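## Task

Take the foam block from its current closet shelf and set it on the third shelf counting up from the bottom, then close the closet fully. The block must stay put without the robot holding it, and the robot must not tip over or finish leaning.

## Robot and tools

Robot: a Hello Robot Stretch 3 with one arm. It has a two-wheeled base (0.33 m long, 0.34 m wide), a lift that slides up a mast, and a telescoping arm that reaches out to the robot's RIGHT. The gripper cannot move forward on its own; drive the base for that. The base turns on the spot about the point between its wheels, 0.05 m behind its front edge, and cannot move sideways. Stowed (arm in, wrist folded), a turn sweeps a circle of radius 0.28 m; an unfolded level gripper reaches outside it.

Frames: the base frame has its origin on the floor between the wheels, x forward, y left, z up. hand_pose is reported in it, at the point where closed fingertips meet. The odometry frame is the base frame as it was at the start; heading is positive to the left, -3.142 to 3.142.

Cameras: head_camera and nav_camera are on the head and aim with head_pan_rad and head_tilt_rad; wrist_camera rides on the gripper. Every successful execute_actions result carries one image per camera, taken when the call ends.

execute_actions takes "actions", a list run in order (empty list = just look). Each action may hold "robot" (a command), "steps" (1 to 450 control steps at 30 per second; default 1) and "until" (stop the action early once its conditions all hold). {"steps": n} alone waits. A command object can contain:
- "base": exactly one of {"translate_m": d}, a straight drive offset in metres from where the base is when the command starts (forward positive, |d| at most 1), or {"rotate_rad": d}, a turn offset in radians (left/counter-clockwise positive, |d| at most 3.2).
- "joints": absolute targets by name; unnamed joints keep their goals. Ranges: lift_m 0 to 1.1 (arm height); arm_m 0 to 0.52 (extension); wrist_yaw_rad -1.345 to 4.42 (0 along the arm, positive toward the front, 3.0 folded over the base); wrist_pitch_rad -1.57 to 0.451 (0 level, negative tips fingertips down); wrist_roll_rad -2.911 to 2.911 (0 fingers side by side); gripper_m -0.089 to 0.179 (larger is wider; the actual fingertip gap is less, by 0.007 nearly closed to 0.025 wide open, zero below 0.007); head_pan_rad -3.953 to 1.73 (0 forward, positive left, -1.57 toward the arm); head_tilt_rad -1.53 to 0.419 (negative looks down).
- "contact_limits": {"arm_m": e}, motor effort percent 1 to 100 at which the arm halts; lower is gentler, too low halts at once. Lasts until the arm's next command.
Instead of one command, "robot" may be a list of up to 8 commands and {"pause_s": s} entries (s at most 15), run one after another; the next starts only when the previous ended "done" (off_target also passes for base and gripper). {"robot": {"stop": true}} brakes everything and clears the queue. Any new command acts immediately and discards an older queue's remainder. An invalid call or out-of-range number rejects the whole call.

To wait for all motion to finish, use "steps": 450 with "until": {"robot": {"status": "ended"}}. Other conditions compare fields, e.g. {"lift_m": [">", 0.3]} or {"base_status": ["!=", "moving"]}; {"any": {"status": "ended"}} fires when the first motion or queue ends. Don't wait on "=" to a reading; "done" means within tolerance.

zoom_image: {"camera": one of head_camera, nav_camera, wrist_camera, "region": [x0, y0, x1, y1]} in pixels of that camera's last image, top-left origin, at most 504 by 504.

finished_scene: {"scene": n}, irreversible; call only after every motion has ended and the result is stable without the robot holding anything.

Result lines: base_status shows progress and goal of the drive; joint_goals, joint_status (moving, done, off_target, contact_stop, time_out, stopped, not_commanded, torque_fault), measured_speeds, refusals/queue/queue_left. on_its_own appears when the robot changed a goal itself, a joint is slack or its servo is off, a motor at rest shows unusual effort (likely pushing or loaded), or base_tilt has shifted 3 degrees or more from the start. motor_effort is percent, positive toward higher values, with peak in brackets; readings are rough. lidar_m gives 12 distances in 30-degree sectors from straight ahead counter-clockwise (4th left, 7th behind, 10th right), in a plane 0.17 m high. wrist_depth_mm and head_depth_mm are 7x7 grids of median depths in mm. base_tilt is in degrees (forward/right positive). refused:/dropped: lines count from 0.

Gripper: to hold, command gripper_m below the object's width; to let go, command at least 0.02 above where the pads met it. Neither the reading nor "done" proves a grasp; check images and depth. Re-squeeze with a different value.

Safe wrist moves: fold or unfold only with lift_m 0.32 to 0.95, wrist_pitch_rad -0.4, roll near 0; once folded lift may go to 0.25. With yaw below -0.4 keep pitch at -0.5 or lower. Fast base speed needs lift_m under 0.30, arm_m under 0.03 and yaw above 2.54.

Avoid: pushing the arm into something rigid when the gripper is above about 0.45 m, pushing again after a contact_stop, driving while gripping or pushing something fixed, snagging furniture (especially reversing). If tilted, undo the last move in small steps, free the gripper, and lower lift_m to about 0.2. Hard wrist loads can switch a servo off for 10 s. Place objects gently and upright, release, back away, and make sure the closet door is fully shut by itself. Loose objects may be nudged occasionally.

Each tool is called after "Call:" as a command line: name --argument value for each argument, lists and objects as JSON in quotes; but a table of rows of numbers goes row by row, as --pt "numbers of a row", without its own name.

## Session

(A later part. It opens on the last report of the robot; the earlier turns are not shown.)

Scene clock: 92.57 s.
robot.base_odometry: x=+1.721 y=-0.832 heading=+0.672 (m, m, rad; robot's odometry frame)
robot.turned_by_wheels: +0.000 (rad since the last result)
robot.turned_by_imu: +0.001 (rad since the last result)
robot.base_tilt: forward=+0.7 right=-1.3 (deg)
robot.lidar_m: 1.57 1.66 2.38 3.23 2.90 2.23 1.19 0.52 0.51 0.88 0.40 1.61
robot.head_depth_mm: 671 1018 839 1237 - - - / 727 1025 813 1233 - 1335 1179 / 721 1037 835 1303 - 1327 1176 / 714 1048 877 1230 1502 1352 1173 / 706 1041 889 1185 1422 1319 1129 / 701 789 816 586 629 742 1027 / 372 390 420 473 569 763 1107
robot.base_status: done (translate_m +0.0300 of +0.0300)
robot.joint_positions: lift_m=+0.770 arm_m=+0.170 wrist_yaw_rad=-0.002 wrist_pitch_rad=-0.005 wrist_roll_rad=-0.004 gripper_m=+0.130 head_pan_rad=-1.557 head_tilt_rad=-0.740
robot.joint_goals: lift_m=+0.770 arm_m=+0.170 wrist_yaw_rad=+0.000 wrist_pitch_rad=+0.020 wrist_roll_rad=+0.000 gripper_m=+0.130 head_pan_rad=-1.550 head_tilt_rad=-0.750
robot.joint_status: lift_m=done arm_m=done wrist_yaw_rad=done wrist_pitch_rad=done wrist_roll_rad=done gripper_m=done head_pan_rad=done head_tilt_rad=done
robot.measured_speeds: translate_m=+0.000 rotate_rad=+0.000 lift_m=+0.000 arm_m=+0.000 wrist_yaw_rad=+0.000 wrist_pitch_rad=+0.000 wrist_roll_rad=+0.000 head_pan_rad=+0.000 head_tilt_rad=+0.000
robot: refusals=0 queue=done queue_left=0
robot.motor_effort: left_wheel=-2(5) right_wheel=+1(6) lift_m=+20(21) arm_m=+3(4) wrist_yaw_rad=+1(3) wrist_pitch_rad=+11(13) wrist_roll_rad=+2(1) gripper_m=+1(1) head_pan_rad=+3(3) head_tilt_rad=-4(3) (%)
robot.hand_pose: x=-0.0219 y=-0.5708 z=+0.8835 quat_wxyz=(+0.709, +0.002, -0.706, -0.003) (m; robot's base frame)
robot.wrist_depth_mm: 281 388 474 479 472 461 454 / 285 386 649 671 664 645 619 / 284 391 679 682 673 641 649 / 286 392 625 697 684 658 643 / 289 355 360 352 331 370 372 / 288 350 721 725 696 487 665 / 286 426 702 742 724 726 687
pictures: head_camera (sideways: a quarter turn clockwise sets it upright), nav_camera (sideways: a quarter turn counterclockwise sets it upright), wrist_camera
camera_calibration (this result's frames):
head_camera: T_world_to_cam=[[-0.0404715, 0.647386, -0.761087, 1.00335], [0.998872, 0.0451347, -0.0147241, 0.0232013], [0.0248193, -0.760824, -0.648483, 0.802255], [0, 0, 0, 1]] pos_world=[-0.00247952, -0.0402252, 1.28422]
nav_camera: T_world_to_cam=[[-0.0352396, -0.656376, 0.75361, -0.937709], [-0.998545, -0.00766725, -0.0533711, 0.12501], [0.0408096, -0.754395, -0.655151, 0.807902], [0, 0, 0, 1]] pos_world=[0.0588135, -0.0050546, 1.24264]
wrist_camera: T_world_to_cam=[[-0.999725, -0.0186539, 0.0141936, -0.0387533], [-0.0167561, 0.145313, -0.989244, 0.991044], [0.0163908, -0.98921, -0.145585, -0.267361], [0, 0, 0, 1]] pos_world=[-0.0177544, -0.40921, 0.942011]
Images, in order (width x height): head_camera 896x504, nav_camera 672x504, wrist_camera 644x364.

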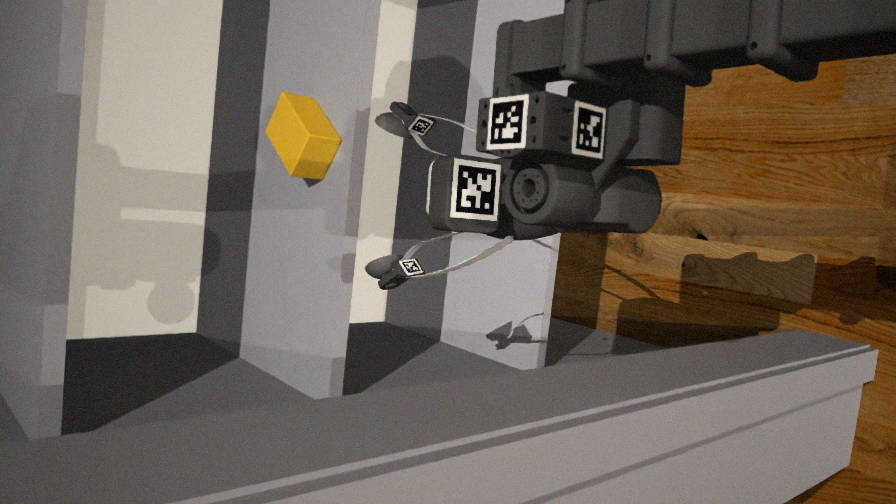

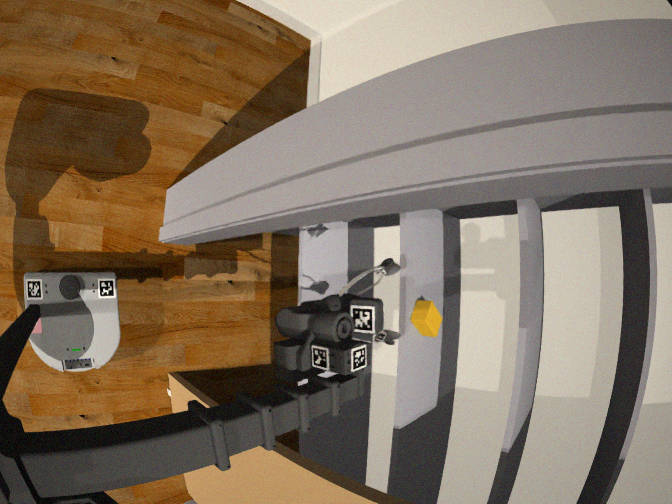

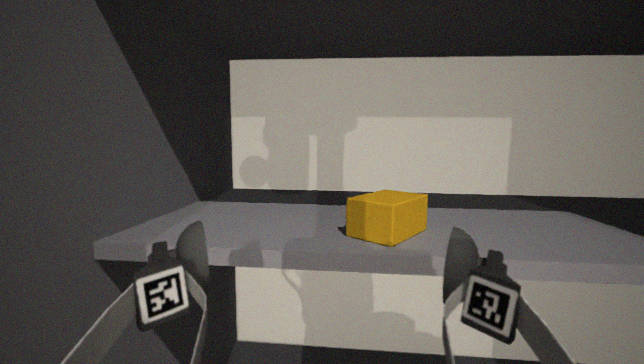

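Call:
execute_actions --actions '[{"robot":[{"joints":{"lift_m":0.742,"wrist_yaw_rad":-0.27,"gripper_m":0.15}},{"joints":{"arm_m":0.3},"contact_limits":{"arm_m":15}}],"steps":450,"until":{"robot":{"status":"ended"}}}]'

Scene clock: 97.30 s.
robot.base_odometry: x=+1.721 y=-0.832 heading=+0.672 (m, m, rad; robot's odometry frame)
robot.turned_by_wheels: +0.000 (rad since the last result)
robot.turned_by_imu: +0.001 (rad since the last result)
robot.base_tilt: forward=+0.7 right=-1.3 (deg)
robot.lidar_m: 1.57 1.66 2.38 3.23 2.90 2.22 1.19 0.52 0.51 0.88 0.40 1.61
robot.head_depth_mm: 671 1025 841 1268 1078 - - / 728 1029 814 - 1506 1351 1186 / 721 1035 834 - 1512 1357 1171 / 712 1048 895 1231 1485 1355 1179 / 704 1045 888 1187 1414 1330 1136 / 697 792 817 584 629 743 1025 / 373 391 420 473 569 765 1099
robot.base_status: done (translate_m +0.0300 of +0.0300)
robot.joint_positions: lift_m=+0.742 arm_m=+0.300 wrist_yaw_rad=-0.268 wrist_pitch_rad=+0.003 wrist_roll_rad=-0.002 gripper_m=+0.150 head_pan_rad=-1.557 head_tilt_rad=-0.740
robot.joint_goals: lift_m=+0.742 arm_m=+0.300 wrist_yaw_rad=-0.270 wrist_pitch_rad=+0.020 wrist_roll_rad=+0.000 gripper_m=+0.150 head_pan_rad=-1.550 head_tilt_rad=-0.750
robot.joint_status: lift_m=done arm_m=done wrist_yaw_rad=done wrist_pitch_rad=done wrist_roll_rad=done gripper_m=done head_pan_rad=done head_tilt_rad=done
robot.measured_speeds: translate_m=+0.000 rotate_rad=+0.000 lift_m=+0.000 arm_m=+0.000 wrist_yaw_rad=+0.000 wrist_pitch_rad=+0.000 wrist_roll_rad=+0.000 head_pan_rad=+0.000 head_tilt_rad=+0.000
robot: refusals=0 queue=done queue_left=0
robot.motor_effort: left_wheel=-2(2) right_wheel=+2(1) lift_m=+20(22) arm_m=+3(4) wrist_yaw_rad=-2(3) wrist_pitch_rad=+8(11) wrist_roll_rad=+1(1) gripper_m=+0(79) head_pan_rad=+3(2) head_tilt_rad=-3(4) (%)
robot.contact_limits: arm_m 15 (drawing in: default 18, maximum 30; extending or still: default 25, maximum 41)
robot.hand_pose: x=-0.0893 y=-0.6918 z=+0.8575 quat_wxyz=(+0.702, -0.095, -0.700, -0.094) (m; robot's base frame)
robot.wrist_depth_mm: 426 497 512 530 531 527 525 / 416 509 534 557 596 615 657 / 420 514 542 564 597 638 673 / 413 511 530 566 588 623 667 / 272 308 223 209 280 283 283 / 172 - 175 180 190 - 214 / 154 555 587 607 654 685 720
pictures: head_camera (sideways: a quarter turn clockwise sets it upright), nav_camera (sideways: a quarter turn counterclockwise sets it upright), wrist_camera
camera_calibration (this result's frames):
head_camera: T_world_to_cam=[[-0.0404721, 0.647407, -0.761069, 1.00332], [0.998872, 0.0451356, -0.0147232, 0.0232002], [0.0248194, -0.760807, -0.648503, 0.802281], [0, 0, 0, 1]] pos_world=[-0.0024795, -0.0402247, 1.28422]
nav_camera: T_world_to_cam=[[-0.035239, -0.656396, 0.753593, -0.937686], [-0.998545, -0.00766629, -0.0533709, 0.12501], [0.0408097, -0.754377, -0.655171, 0.807928], [0, 0, 0, 1]] pos_world=[0.0588134, -0.00505299, 1.24264]
wrist_camera: T_world_to_cam=[[-0.969417, 0.245109, 0.012314, 0.0787476], [0.0219503, 0.13657, -0.990387, 0.980174], [-0.244435, -0.959828, -0.137774, -0.399398], [0, 0, 0, 1]] pos_world=[-0.0428025, -0.536518, 0.914755]
Images, in order (width x height): head_camera 896x504, nav_camera 672x504, wrist_camera 644x364.

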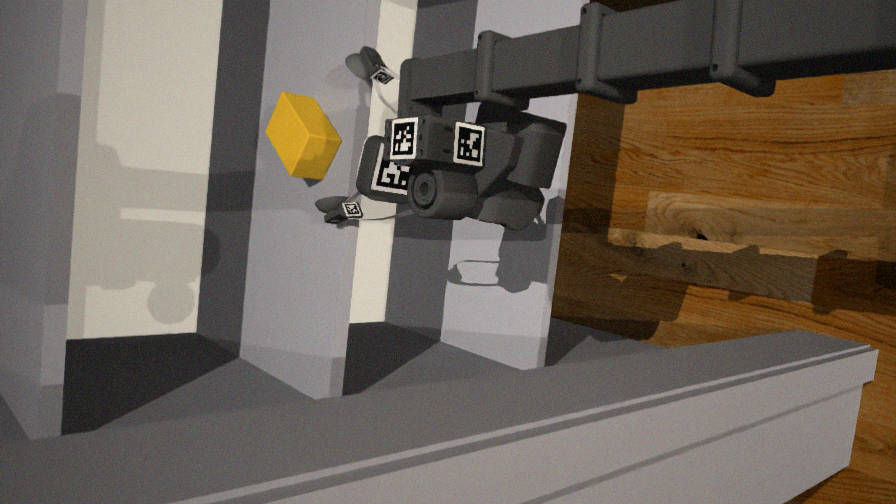

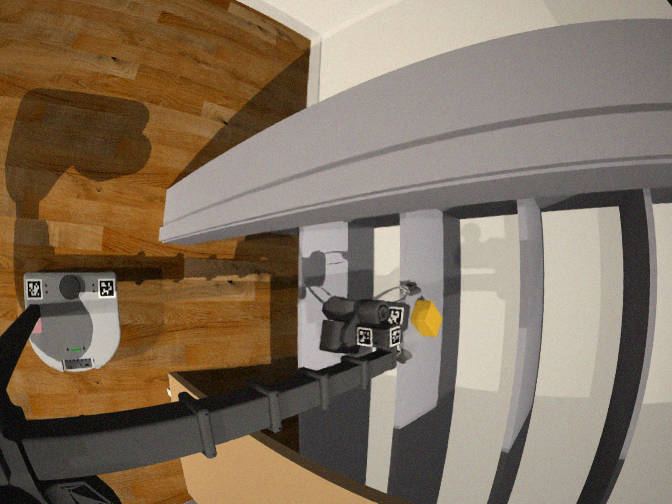

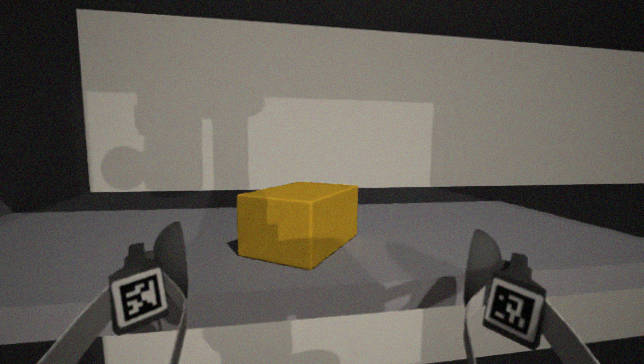

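Call:
execute_actions --actions '[{"robot":{"joints":{"arm_m":0.385},"contact_limits":{"arm_m":15}},"steps":200,"until":{"robot":{"status":"ended"}}},{"robot":{"joints":{"gripper_m":0.02}},"steps":75},{"robot":{"joints":{"lift_m":0.77}},"steps":100,"until":{"robot":{"status":"ended"}}}]'

Scene clock: 103.07 s.
robot.base_odometry: x=+1.721 y=-0.832 heading=+0.672 (m, m, rad; robot's odometry frame)
robot.turned_by_wheels: +0.000 (rad since the last result)
robot.turned_by_imu: +0.001 (rad since the last result)
robot.base_tilt: forward=+0.7 right=-1.2 (deg)
robot.lidar_m: 1.57 1.66 2.38 3.21 2.90 2.24 1.19 0.52 0.51 0.88 0.40 1.60
robot.head_depth_mm: 669 1020 840 1281 - - - / 728 1031 796 1169 1471 1346 1181 / 722 1036 899 1163 1469 1352 1177 / 711 1050 891 1224 1477 1343 1179 / 705 1035 889 1187 1419 1310 1132 / 696 793 815 585 627 742 1026 / 373 391 419 472 569 765 1107
robot.base_status: done (translate_m +0.0300 of +0.0300)
robot.joint_positions: lift_m=+0.770 arm_m=+0.385 wrist_yaw_rad=-0.272 wrist_pitch_rad=+0.001 wrist_roll_rad=-0.002 gripper_m=+0.021 head_pan_rad=-1.557 head_tilt_rad=-0.741
robot.joint_goals: lift_m=+0.770 arm_m=+0.385 wrist_yaw_rad=-0.270 wrist_pitch_rad=+0.020 wrist_roll_rad=+0.000 gripper_m=+0.020 head_pan_rad=-1.550 head_tilt_rad=-0.750
robot.joint_status: lift_m=done arm_m=done wrist_yaw_rad=done wrist_pitch_rad=done wrist_roll_rad=done gripper_m=done head_pan_rad=done head_tilt_rad=done
robot.measured_speeds: translate_m=+0.000 rotate_rad=+0.000 lift_m=+0.000 arm_m=+0.000 wrist_yaw_rad=+0.000 wrist_pitch_rad=+0.000 wrist_roll_rad=+0.000 head_pan_rad=+0.000 head_tilt_rad=+0.000
robot: refusals=0 queue=done queue_left=0
robot.motor_effort: left_wheel=-3(3) right_wheel=+2(3) lift_m=+30(30) arm_m=+3(4) wrist_yaw_rad=+2(3) wrist_pitch_rad=+8(8) wrist_roll_rad=+1(1) gripper_m=-19(100) head_pan_rad=+1(2) head_tilt_rad=-4(3) (%)
robot.contact_limits: arm_m 15 (drawing in: default 18, maximum 30; extending or still: default 25, maximum 41)
robot.hand_pose: x=-0.0904 y=-0.7765 z=+0.8847 quat_wxyz=(+0.702, -0.096, -0.699, -0.096) (m; robot's base frame)
robot.wrist_depth_mm: 408 423 441 459 465 458 451 / 416 428 456 476 503 520 565 / 411 438 455 482 520 539 568 / 414 448 472 494 529 548 587 / 359 362 368 126 335 375 374 / 230 230 133 123 132 236 237 / 168 169 166 129 163 173 172
pictures: head_camera (sideways: a quarter turn clockwise sets it upright), nav_camera (sideways: a quarter turn counterclockwise sets it upright), wrist_camera
camera_calibration (this result's frames):
head_camera: T_world_to_cam=[[-0.0404728, 0.647443, -0.761039, 1.00328], [0.998872, 0.0451365, -0.0147217, 0.0231982], [0.0248191, -0.760776, -0.64854, 0.802328], [0, 0, 0, 1]] pos_world=[-0.0024795, -0.0402239, 1.28422]
nav_camera: T_world_to_cam=[[-0.0352384, -0.656432, 0.753562, -0.937646], [-0.998545, -0.00766399, -0.0533706, 0.125009], [0.0408095, -0.754346, -0.655207, 0.807975], [0, 0, 0, 1]] pos_world=[0.0588134, -0.00505016, 1.24264]
wrist_camera: T_world_to_cam=[[-0.968295, 0.249469, 0.0130081, 0.100969], [0.0222837, 0.138123, -0.990164, 1.01968], [-0.248812, -0.958482, -0.139303, -0.475206], [0, 0, 0, 1]] pos_world=[-0.0431915, -0.621507, 0.942144]
Images, in order (width x height): head_camera 896x504, nav_camera 672x504, wrist_camera 644x364.

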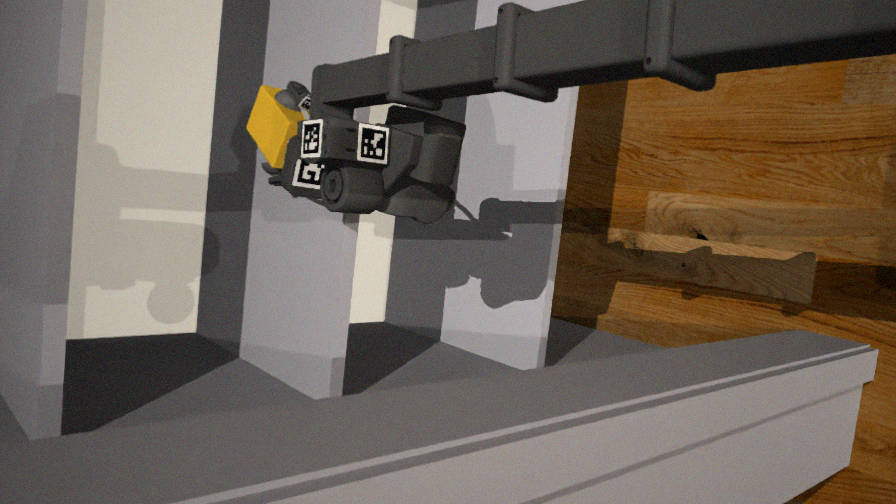

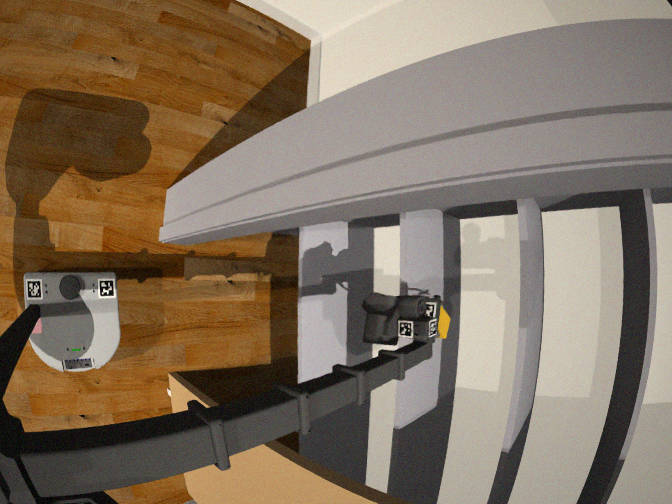

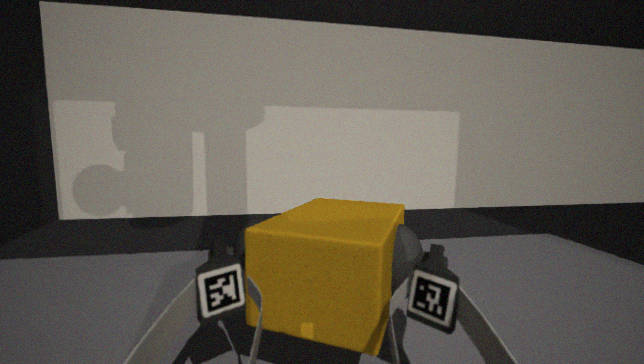

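Call:
execute_actions --actions '[{"robot":[{"joints":{"arm_m":0.03}},{"joints":{"lift_m":1.095,"head_tilt_rad":-0.4}},{"joints":{"arm_m":0.1}}],"steps":450,"until":{"robot":{"status":"ended"}}}]'

Scene clock: 112.50 s.
robot.base_odometry: x=+1.721 y=-0.832 heading=+0.672 (m, m, rad; robot's odometry frame)
robot.turned_by_wheels: +0.000 (rad since the last result)
robot.turned_by_imu: +0.001 (rad since the last result)
robot.base_tilt: forward=+0.7 right=-1.2 (deg)
robot.lidar_m: 1.57 1.67 2.38 3.21 2.90 2.23 1.19 0.52 0.51 0.88 0.40 1.61
robot.head_depth_mm: 827 - - - 819 1148 981 / 920 961 - - 817 1147 1011 / 932 975 778 - 1280 1131 1007 / 941 1006 873 1140 882 1136 1308 / 919 1008 984 1076 916 1123 1308 / 730 779 771 852 831 945 648 / 370 384 398 413 430 461 500
robot.base_status: done (translate_m +0.0300 of +0.0300)
robot.joint_positions: lift_m=+1.095 arm_m=+0.100 wrist_yaw_rad=-0.272 wrist_pitch_rad=-0.001 wrist_roll_rad=-0.002 gripper_m=+0.021 head_pan_rad=-1.557 head_tilt_rad=-0.408
robot.joint_goals: lift_m=+1.095 arm_m=+0.100 wrist_yaw_rad=-0.270 wrist_pitch_rad=+0.020 wrist_roll_rad=+0.000 gripper_m=+0.020 head_pan_rad=-1.550 head_tilt_rad=-0.400
robot.joint_status: lift_m=done arm_m=done wrist_yaw_rad=done wrist_pitch_rad=done wrist_roll_rad=done gripper_m=done head_pan_rad=done head_tilt_rad=done
robot.measured_speeds: translate_m=+0.000 rotate_rad=+0.000 lift_m=+0.000 arm_m=+0.000 wrist_yaw_rad=+0.000 wrist_pitch_rad=+0.000 wrist_roll_rad=+0.000 head_pan_rad=+0.000 head_tilt_rad=+0.000
robot: refusals=0 queue=done queue_left=0
robot.motor_effort: left_wheel=-2(2) right_wheel=+3(3) lift_m=+30(31) arm_m=+3(3) wrist_yaw_rad=+1(2) wrist_pitch_rad=+9(9) wrist_roll_rad=+1(1) gripper_m=-20(20) head_pan_rad=+2(3) head_tilt_rad=+4(20) (%)
robot.hand_pose: x=-0.0902 y=-0.4915 z=+1.2093 quat_wxyz=(+0.702, -0.095, -0.700, -0.096) (m; robot's base frame)
robot.wrist_depth_mm: 399 422 412 418 412 407 443 / 434 648 696 726 734 709 702 / 438 698 744 752 813 848 897 / 433 651 732 775 816 858 903 / 396 429 432 127 409 513 509 / 393 646 133 123 132 895 908 / 433 601 660 129 651 681 705
pictures: head_camera (sideways: a quarter turn clockwise sets it upright), nav_camera (sideways: a quarter turn counterclockwise sets it upright), wrist_camera
camera_calibration (this result's frames):
head_camera: T_world_to_cam=[[-0.0366401, 0.363961, -0.930693, 1.2245], [0.998954, 0.0388224, -0.0241454, 0.0354747], [0.0273438, -0.930605, -0.365003, 0.4334], [0, 0, 0, 1]] pos_world=[-0.00242263, -0.0437233, 1.29868]
nav_camera: T_world_to_cam=[[-0.0390413, -0.374968, 0.926215, -1.16276], [-0.998296, -0.0255927, -0.0524406, 0.12382], [0.0433679, -0.926684, -0.37333, 0.441211], [0, 0, 0, 1]] pos_world=[0.0590789, -0.0239679, 1.24818]
wrist_camera: T_world_to_cam=[[-0.96848, 0.248754, 0.0129748, 0.0255057], [0.0226202, 0.139702, -0.989935, 1.30223], [-0.248063, -0.958439, -0.140925, -0.15474], [0, 0, 0, 1]] pos_world=[-0.0431403, -0.336578, 1.26698]
Images, in order (width x height): head_camera 896x504, nav_camera 672x504, wrist_camera 644x364.

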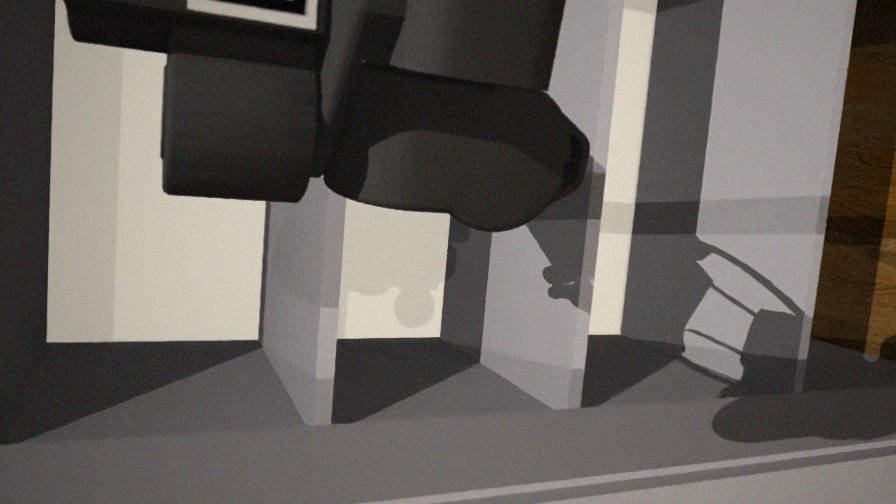

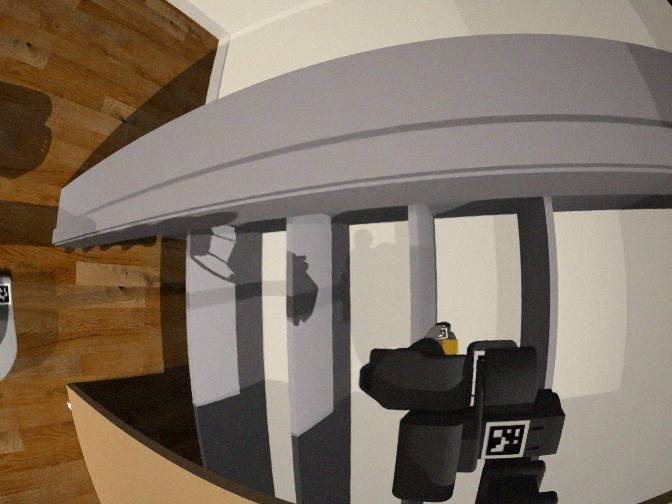

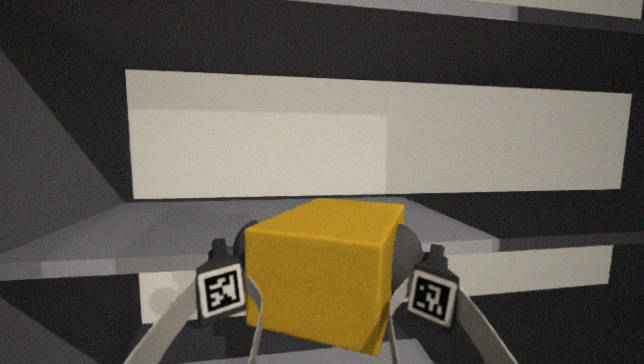

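Call:
execute_actions --actions '[{"robot":[{"joints":{"arm_m":0.37},"contact_limits":{"arm_m":15}},{"joints":{"lift_m":1.065}}],"steps":450,"until":{"robot":{"status":"ended"}}}]'

Scene clock: 117.03 s.
robot.base_odometry: x=+1.721 y=-0.832 heading=+0.672 (m, m, rad; robot's odometry frame)
robot.turned_by_wheels: +0.000 (rad since the last result)
robot.turned_by_imu: +0.001 (rad since the last result)
robot.base_tilt: forward=+0.7 right=-1.2 (deg)
robot.lidar_m: 1.57 1.66 2.38 3.23 2.90 2.23 1.19 0.52 0.51 0.88 0.40 1.60
robot.head_depth_mm: 908 960 773 1096 862 1150 985 / 918 956 - 1106 857 1143 1002 / 929 978 - 1118 889 1137 1006 / 941 1007 875 1136 884 1138 1306 / 922 1015 984 1083 917 1130 1307 / 728 775 767 858 831 941 648 / 369 383 398 413 430 459 500
robot.base_status: done (translate_m +0.0300 of +0.0300)
robot.joint_positions: lift_m=+1.065 arm_m=+0.370 wrist_yaw_rad=-0.272 wrist_pitch_rad=-0.001 wrist_roll_rad=-0.002 gripper_m=+0.021 head_pan_rad=-1.557 head_tilt_rad=-0.408
robot.joint_goals: lift_m=+1.065 arm_m=+0.370 wrist_yaw_rad=-0.270 wrist_pitch_rad=+0.020 wrist_roll_rad=+0.000 gripper_m=+0.020 head_pan_rad=-1.550 head_tilt_rad=-0.400
robot.joint_status: lift_m=done arm_m=done wrist_yaw_rad=done wrist_pitch_rad=done wrist_roll_rad=done gripper_m=done head_pan_rad=done head_tilt_rad=done
robot.measured_speeds: translate_m=+0.000 rotate_rad=+0.000 lift_m=+0.000 arm_m=+0.000 wrist_yaw_rad=+0.000 wrist_pitch_rad=+0.000 wrist_roll_rad=+0.000 head_pan_rad=+0.000 head_tilt_rad=+0.000
robot: refusals=0 queue=done queue_left=0
robot.motor_effort: left_wheel=-2(2) right_wheel=+2(2) lift_m=+21(31) arm_m=+3(3) wrist_yaw_rad=+1(2) wrist_pitch_rad=+9(9) wrist_roll_rad=+1(1) gripper_m=-20(20) head_pan_rad=+2(2) head_tilt_rad=+3(4) (%)
robot.contact_limits: arm_m 15 (drawing in: default 18, maximum 30; extending or still: default 25, maximum 41)
robot.hand_pose: x=-0.0902 y=-0.7615 z=+1.1797 quat_wxyz=(+0.702, -0.095, -0.700, -0.096) (m; robot's base frame)
robot.wrist_depth_mm: 419 434 451 480 485 484 477 / 411 444 458 487 519 541 574 / 414 451 474 501 534 562 590 / 412 462 486 506 529 566 604 / 326 328 333 127 305 342 344 / 209 210 133 124 131 215 216 / 153 154 151 129 148 157 156
pictures: head_camera (sideways: a quarter turn clockwise sets it upright), nav_camera (sideways: a quarter turn counterclockwise sets it upright), wrist_camera
camera_calibration (this result's frames):
head_camera: T_world_to_cam=[[-0.0366387, 0.363862, -0.930732, 1.22455], [0.998954, 0.0388199, -0.024148, 0.0354782], [0.0273444, -0.930644, -0.364904, 0.433271], [0, 0, 0, 1]] pos_world=[-0.00242262, -0.0437237, 1.29869]
nav_camera: T_world_to_cam=[[-0.0390426, -0.37487, 0.926255, -1.16282], [-0.998296, -0.0255984, -0.0524393, 0.123819], [0.0433686, -0.926724, -0.373232, 0.441083], [0, 0, 0, 1]] pos_world=[0.059079, -0.0239736, 1.24818]
wrist_camera: T_world_to_cam=[[-0.96853, 0.248559, 0.0129749, 0.092952], [0.022592, 0.139707, -0.989935, 1.31071], [-0.24787, -0.958489, -0.140925, -0.417708], [0, 0, 0, 1]] pos_world=[-0.0431218, -0.606587, 1.23744]
Images, in order (width x height): head_camera 896x504, nav_camera 672x504, wrist_camera 644x364.

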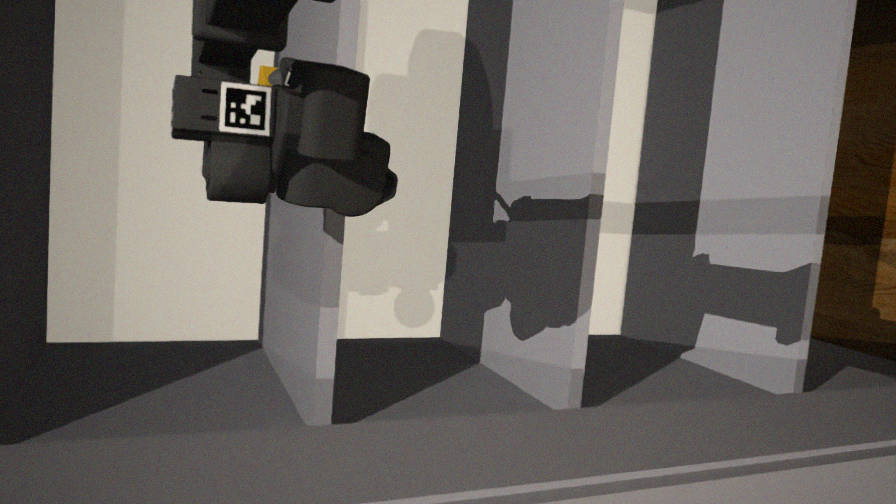

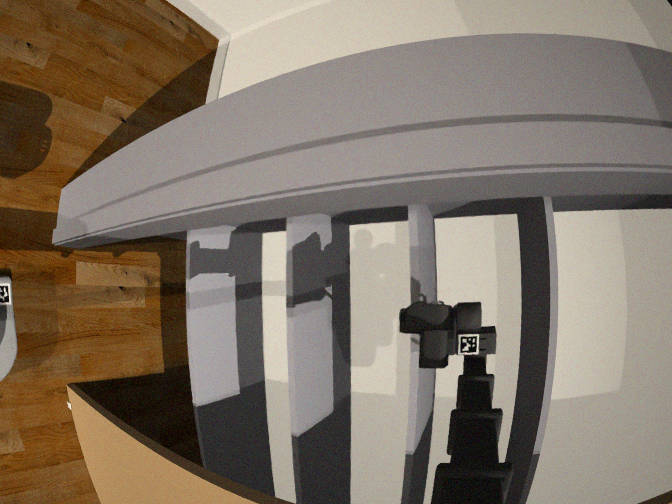

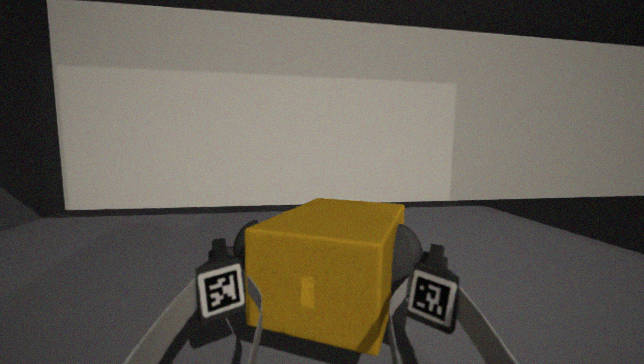

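Call:
execute_actions --actions '[{"robot":{"joints":{"lift_m":1.049}},"steps":60,"until":{"robot":{"status":"ended"}}},{"robot":{"joints":{"gripper_m":0.13}},"steps":50},{"robot":[{"joints":{"arm_m":0}},{"joints":{"wrist_pitch_rad":-1.4,"wrist_yaw_rad":0,"gripper_m":-0.01,"head_pan_rad":-1.7,"head_tilt_rad":-0.6}},{"base":{"translate_m":-0.85},"joints":{"lift_m":0.6}}],"steps":450,"until":{"robot":{"status":"ended"}}},{"steps":200,"until":{"robot":{"status":"ended"}}}]'

Scene clock: 142.50 s.
robot.base_odometry: x=+1.645 y=-0.892 heading=+0.672 (m, m, rad; robot's odometry frame)
robot.turned_by_wheels: +0.000 (rad since the last result)
robot.turned_by_imu: +0.004 (rad since the last result)
robot.base_tilt: forward=+0.2 right=-1.8 (deg)
robot.lidar_m: 1.67 1.76 2.52 3.21 2.77 2.14 2.08 0.51 0.45 1.10 0.45 0.55
robot.head_depth_mm: 929 769 1083 894 1220 - - / 929 848 1087 890 1240 - - / 923 833 1089 883 1179 - - / 928 817 1086 876 1165 - - / 919 644 1085 873 1164 1411 1248 / 914 795 1091 906 1157 1395 1246 / 911 781 1065 902 1120 1186 1188
robot.base_status: moving (translate_m -0.0978 of -0.8500)
robot.joint_positions: lift_m=+0.935 arm_m=+0.002 wrist_yaw_rad=-0.003 wrist_pitch_rad=-1.396 wrist_roll_rad=-0.002 gripper_m=-0.010 head_pan_rad=-1.693 head_tilt_rad=-0.592
robot.joint_goals: lift_m=+0.600 arm_m=+0.000 wrist_yaw_rad=+0.000 wrist_pitch_rad=-1.400 wrist_roll_rad=+0.000 gripper_m=-0.010 head_pan_rad=-1.700 head_tilt_rad=-0.600
robot.joint_status: lift_m=moving arm_m=done wrist_yaw_rad=done wrist_pitch_rad=done wrist_roll_rad=done gripper_m=done head_pan_rad=done head_tilt_rad=done
robot.measured_speeds: translate_m=-0.100 rotate_rad=+0.000 lift_m=-0.110 arm_m=+0.000 wrist_yaw_rad=+0.000 wrist_pitch_rad=+0.000 wrist_roll_rad=+0.000 head_pan_rad=+0.000 head_tilt_rad=+0.000
robot: refusals=0 queue=running queue_left=0
robot.motor_effort: left_wheel=-4(8) right_wheel=+0(2) lift_m=+21(21) arm_m=-3(4) wrist_yaw_rad=+3(5) wrist_pitch_rad=-2(10) wrist_roll_rad=+1(1) gripper_m=-6(91) head_pan_rad=-3(13) head_tilt_rad=-2(16) (%)
robot.hand_pose: x=-0.0217 y=-0.1684 z=+0.8174 quat_wxyz=(+0.542, +0.454, -0.541, -0.455) (m; robot's base frame)
robot.wrist_depth_mm: 329 433 - - - - 296 / 558 493 - - 974 441 389 / - - 975 996 971 660 606 / - 946 988 976 955 950 909 / 978 955 973 - 946 955 954 / 971 964 961 - 949 952 935 / 955 948 938 931 932 932 920
pictures: head_camera (sideways: a quarter turn clockwise sets it upright), nav_camera (sideways: a quarter turn counterclockwise sets it upright), wrist_camera
camera_calibration (this result's frames):
head_camera: T_world_to_cam=[[0.0330189, 0.528153, -0.848507, 1.11687], [0.995473, -0.0930812, -0.0192004, 0.029053], [-0.0891208, -0.844032, -0.528835, 0.647296], [0, 0, 0, 1]] pos_world=[-0.0081116, -0.040833, 1.29054]
nav_camera: T_world_to_cam=[[-0.109374, -0.527815, 0.842288, -1.05286], [-0.991351, 0.119758, -0.0536845, 0.125385], [-0.0725353, -0.840874, -0.536348, 0.65404], [0, 0, 0, 1]] pos_world=[0.0565856, -0.0207655, 1.24434]
wrist_camera: T_world_to_cam=[[-0.999774, -0.0126256, -0.0170779, -0.00353564], [-0.0120287, 0.999328, -0.0346148, 0.230743], [0.0175034, -0.0344016, -0.999255, 0.979668], [0, 0, 0, 1]] pos_world=[-0.0179068, -0.196931, 0.986865]
Images, in order (width x height): head_camera 896x504, nav_camera 672x504, wrist_camera 644x364.

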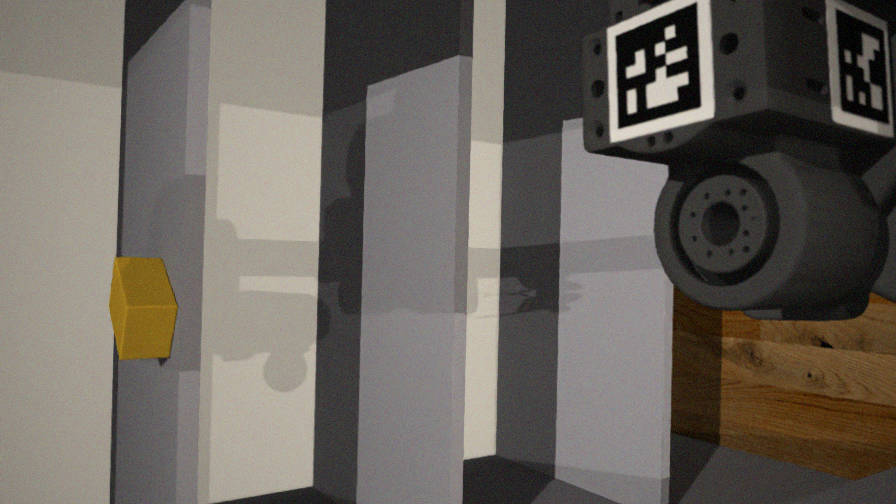

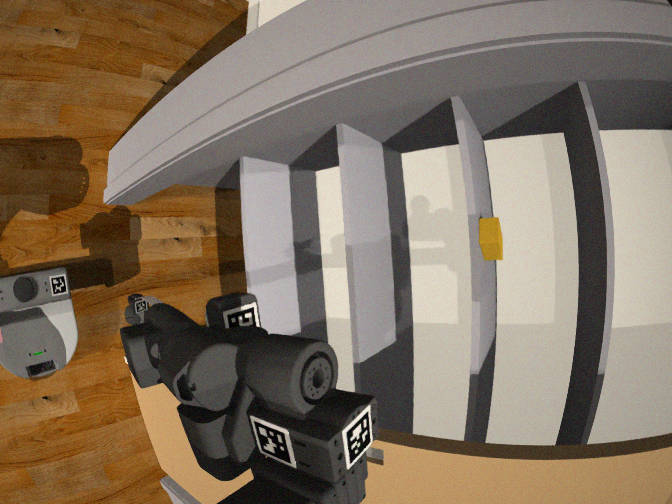

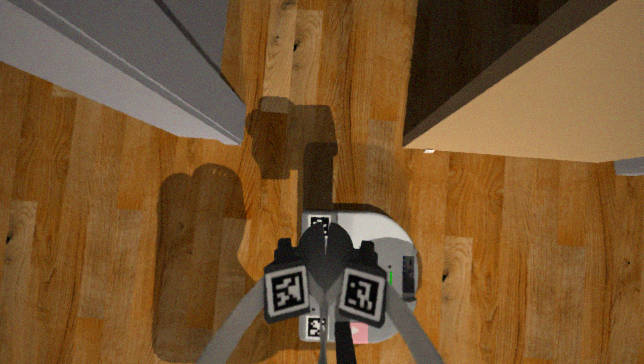

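Block placed. Waiting for the reverse.

Call:
execute_actions --actions '[{"steps":450,"until":{"robot":{"status":"ended"}}}]'

Scene clock: 150.63 s.
robot.base_odometry: x=+1.056 y=-1.361 heading=+0.672 (m, m, rad; robot's odometry frame)
robot.turned_by_wheels: +0.000 (rad since the last result)
robot.turned_by_imu: +0.001 (rad since the last result)
robot.base_tilt: forward=+0.8 right=-1.3 (deg)
robot.lidar_m: 2.41 2.55 3.64 3.22 1.80 1.38 1.34 0.43 0.35 0.34 0.36 0.51
robot.head_depth_mm: - 318 362 412 456 465 526 / - 290 319 359 465 552 634 / - 291 318 359 412 482 601 / - 290 318 359 411 482 584 / - 290 318 359 412 482 582 / - 290 318 359 412 482 584 / - 290 318 358 412 483 584
robot.base_status: done (translate_m -0.8500 of -0.8500)
robot.joint_positions: lift_m=+0.600 arm_m=+0.002 wrist_yaw_rad=-0.003 wrist_pitch_rad=-1.396 wrist_roll_rad=-0.002 gripper_m=-0.010 head_pan_rad=-1.693 head_tilt_rad=-0.592
robot.joint_goals: lift_m=+0.600 arm_m=+0.000 wrist_yaw_rad=+0.000 wrist_pitch_rad=-1.400 wrist_roll_rad=+0.000 gripper_m=-0.010 head_pan_rad=-1.700 head_tilt_rad=-0.600
robot.joint_status: lift_m=done arm_m=done wrist_yaw_rad=done wrist_pitch_rad=done wrist_roll_rad=done gripper_m=done head_pan_rad=done head_tilt_rad=done
robot.measured_speeds: translate_m=+0.000 rotate_rad=+0.000 lift_m=+0.000 arm_m=+0.000 wrist_yaw_rad=+0.000 wrist_pitch_rad=+0.000 wrist_roll_rad=+0.000 head_pan_rad=+0.000 head_tilt_rad=+0.000
robot: refusals=0 queue=done queue_left=0
robot.motor_effort: left_wheel=-1(5) right_wheel=+1(2) lift_m=+21(20) arm_m=-2(3) wrist_yaw_rad=+3(3) wrist_pitch_rad=-2(2) wrist_roll_rad=+1(1) gripper_m=-4(5) head_pan_rad=-3(2) head_tilt_rad=-3(3) (%)
robot.hand_pose: x=-0.0217 y=-0.1684 z=+0.4824 quat_wxyz=(+0.542, +0.454, -0.541, -0.455) (m; robot's base frame)
robot.wrist_depth_mm: 274 266 253 244 233 272 184 / 421 392 368 345 370 278 233 / 652 659 645 602 555 432 417 / 656 645 641 636 632 634 632 / 639 645 638 635 631 636 626 / 646 635 643 - - 615 619 / 643 630 621 - - 619 606
pictures: head_camera (sideways: a quarter turn clockwise sets it upright), nav_camera (sideways: a quarter turn counterclockwise sets it upright), wrist_camera
camera_calibration (this result's frames):
head_camera: T_world_to_cam=[[0.0330323, 0.528165, -0.848499, 1.11686], [0.995471, -0.0931033, -0.0192, 0.0290524], [-0.0891388, -0.844022, -0.528848, 0.647312], [0, 0, 0, 1]] pos_world=[-0.0081125, -0.0408325, 1.29054]
nav_camera: T_world_to_cam=[[-0.109387, -0.527825, 0.84228, -1.05285], [-0.991348, 0.119781, -0.0536845, 0.125385], [-0.0725532, -0.840864, -0.536361, 0.654057], [0, 0, 0, 1]] pos_world=[0.0565853, -0.0207658, 1.24433]
wrist_camera: T_world_to_cam=[[-0.999774, -0.012653, -0.0170789, -0.00926011], [-0.0120572, 0.99933, -0.0345462, 0.219095], [0.0175045, -0.0343325, -0.999257, 0.644922], [0, 0, 0, 1]] pos_world=[-0.0179054, -0.196924, 0.651854]
Images, in order (width x height): head_camera 896x504, nav_camera 672x504, wrist_camera 644x364.

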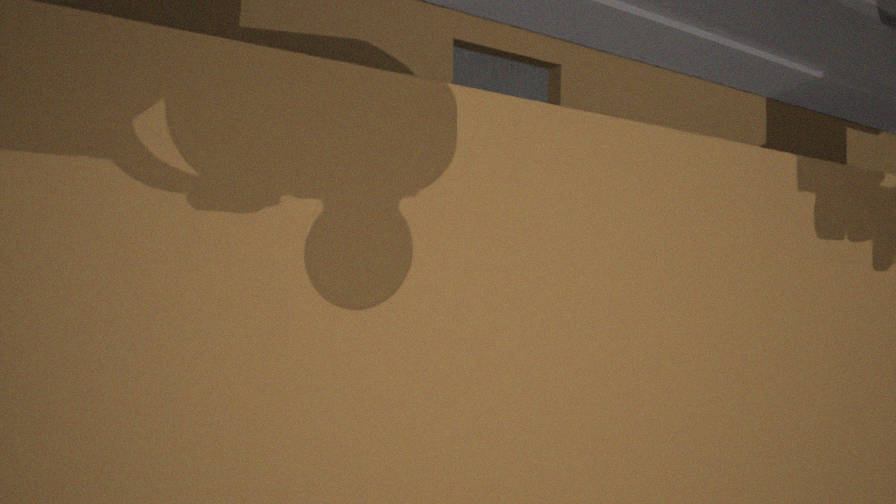

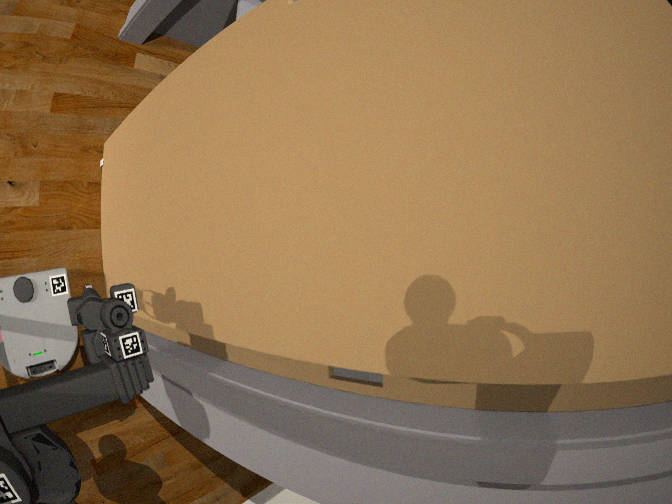

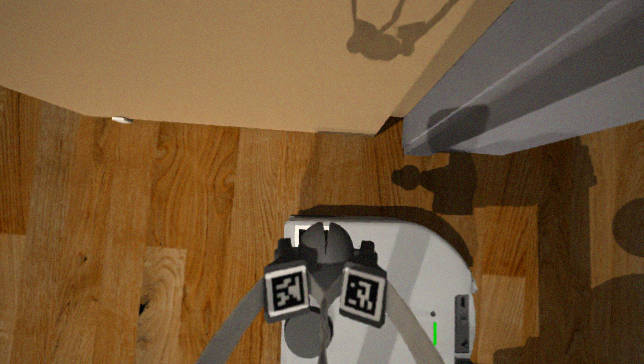

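Call:
execute_actions --actions '[{"robot":[{"base":{"translate_m":-0.135},"joints":{"wrist_roll_rad":1.57}},{"joints":{"wrist_pitch_rad":-0.7,"head_pan_rad":-1.5,"head_tilt_rad":-1.0}}],"steps":450,"until":{"robot":{"status":"ended"}}}]'

Scene clock: 155.63 s.
robot.base_odometry: x=+0.950 y=-1.445 heading=+0.672 (m, m, rad; robot's odometry frame)
robot.turned_by_wheels: +0.000 (rad since the last result)
robot.turned_by_imu: +0.001 (rad since the last result)
robot.base_tilt: forward=+0.7 right=-1.2 (deg)
robot.lidar_m: 2.54 2.69 3.79 3.26 1.62 1.23 1.21 1.27 0.31 0.30 0.35 0.50
robot.head_depth_mm: 303 299 352 463 627 1193 1109 / 327 381 394 470 644 - - / 325 394 480 592 730 - - / 298 348 426 552 783 1176 - / 302 357 439 570 809 1190 1112 / 307 366 453 592 856 1206 1105 / 313 375 467 616 912 1221 1101
robot.base_status: done (translate_m -0.1350 of -0.1350)
robot.joint_positions: lift_m=+0.600 arm_m=+0.002 wrist_yaw_rad=-0.002 wrist_pitch_rad=-0.718 wrist_roll_rad=+1.567 gripper_m=-0.010 head_pan_rad=-1.507 head_tilt_rad=-0.987
robot.joint_goals: lift_m=+0.600 arm_m=+0.000 wrist_yaw_rad=+0.000 wrist_pitch_rad=-0.700 wrist_roll_rad=+1.570 gripper_m=-0.010 head_pan_rad=-1.500 head_tilt_rad=-1.000
robot.joint_status: lift_m=done arm_m=done wrist_yaw_rad=done wrist_pitch_rad=done wrist_roll_rad=done gripper_m=done head_pan_rad=done head_tilt_rad=done
robot.measured_speeds: translate_m=+0.000 rotate_rad=+0.000 lift_m=+0.000 arm_m=+0.000 wrist_yaw_rad=+0.000 wrist_pitch_rad=+0.000 wrist_roll_rad=+0.000 head_pan_rad=+0.000 head_tilt_rad=+0.000
robot: refusals=0 queue=done queue_left=0
robot.motor_effort: left_wheel=-1(8) right_wheel=+1(3) lift_m=+21(21) arm_m=-1(3) wrist_yaw_rad=+2(2) wrist_pitch_rad=+8(7) wrist_roll_rad=+1(3) gripper_m=-5(5) head_pan_rad=+3(14) head_tilt_rad=-5(25) (%)
robot.hand_pose: x=-0.0218 y=-0.3244 z=+0.5520 quat_wxyz=(+0.002, +0.000, -0.936, -0.352) (m; robot's base frame)
robot.wrist_depth_mm: - 88 103 126 162 225 374 / - 85 103 130 169 240 423 / - 80 95 118 160 239 452 / - 82 98 122 163 259 475 / - 85 102 126 300 381 484 / 138 153 186 - 255 378 504 / 141 153 159 180 255 419 513
pictures: head_camera (sideways: a quarter turn clockwise sets it upright), nav_camera (sideways: a quarter turn counterclockwise sets it upright), wrist_camera
camera_calibration (this result's frames):
head_camera: T_world_to_cam=[[-0.0832124, 0.810448, -0.579871, 0.767468], [0.995219, 0.0974479, -0.0066188, 0.012668], [0.051143, -0.577649, -0.814682, 1.01823], [0, 0, 0, 1]] pos_world=[-0.00081991, -0.0350476, 1.27465]
nav_camera: T_world_to_cam=[[0.00791141, -0.821134, 0.57068, -0.699605], [-0.997742, -0.0445499, -0.0502697, 0.120951], [0.0667019, -0.568994, -0.819632, 1.02164], [0, 0, 0, 1]] pos_world=[0.058067, 0.0122272, 1.2427]
wrist_camera: T_world_to_cam=[[-0.0127118, 0.643014, -0.765749, 0.637317], [0.990401, 0.113511, 0.078876, 0.0493551], [0.137639, -0.757396, -0.638285, 0.277924], [0, 0, 0, 1]] pos_world=[-0.0790331, -0.204908, 0.661526]
Images, in order (width x height): head_camera 896x504, nav_camera 672x504, wrist_camera 644x364.

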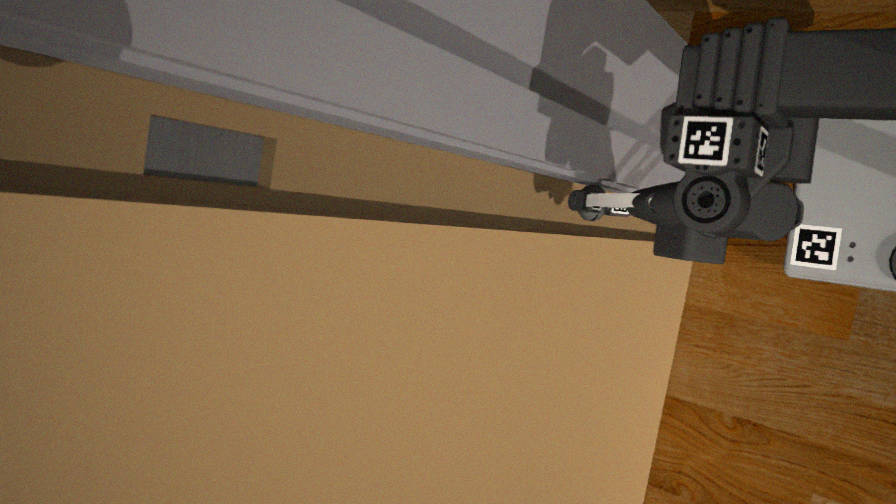

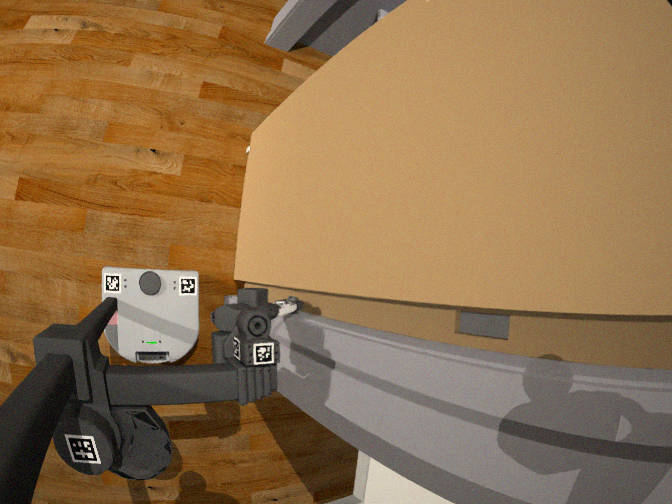

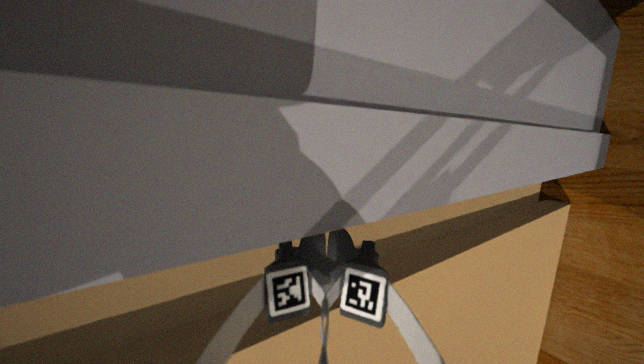

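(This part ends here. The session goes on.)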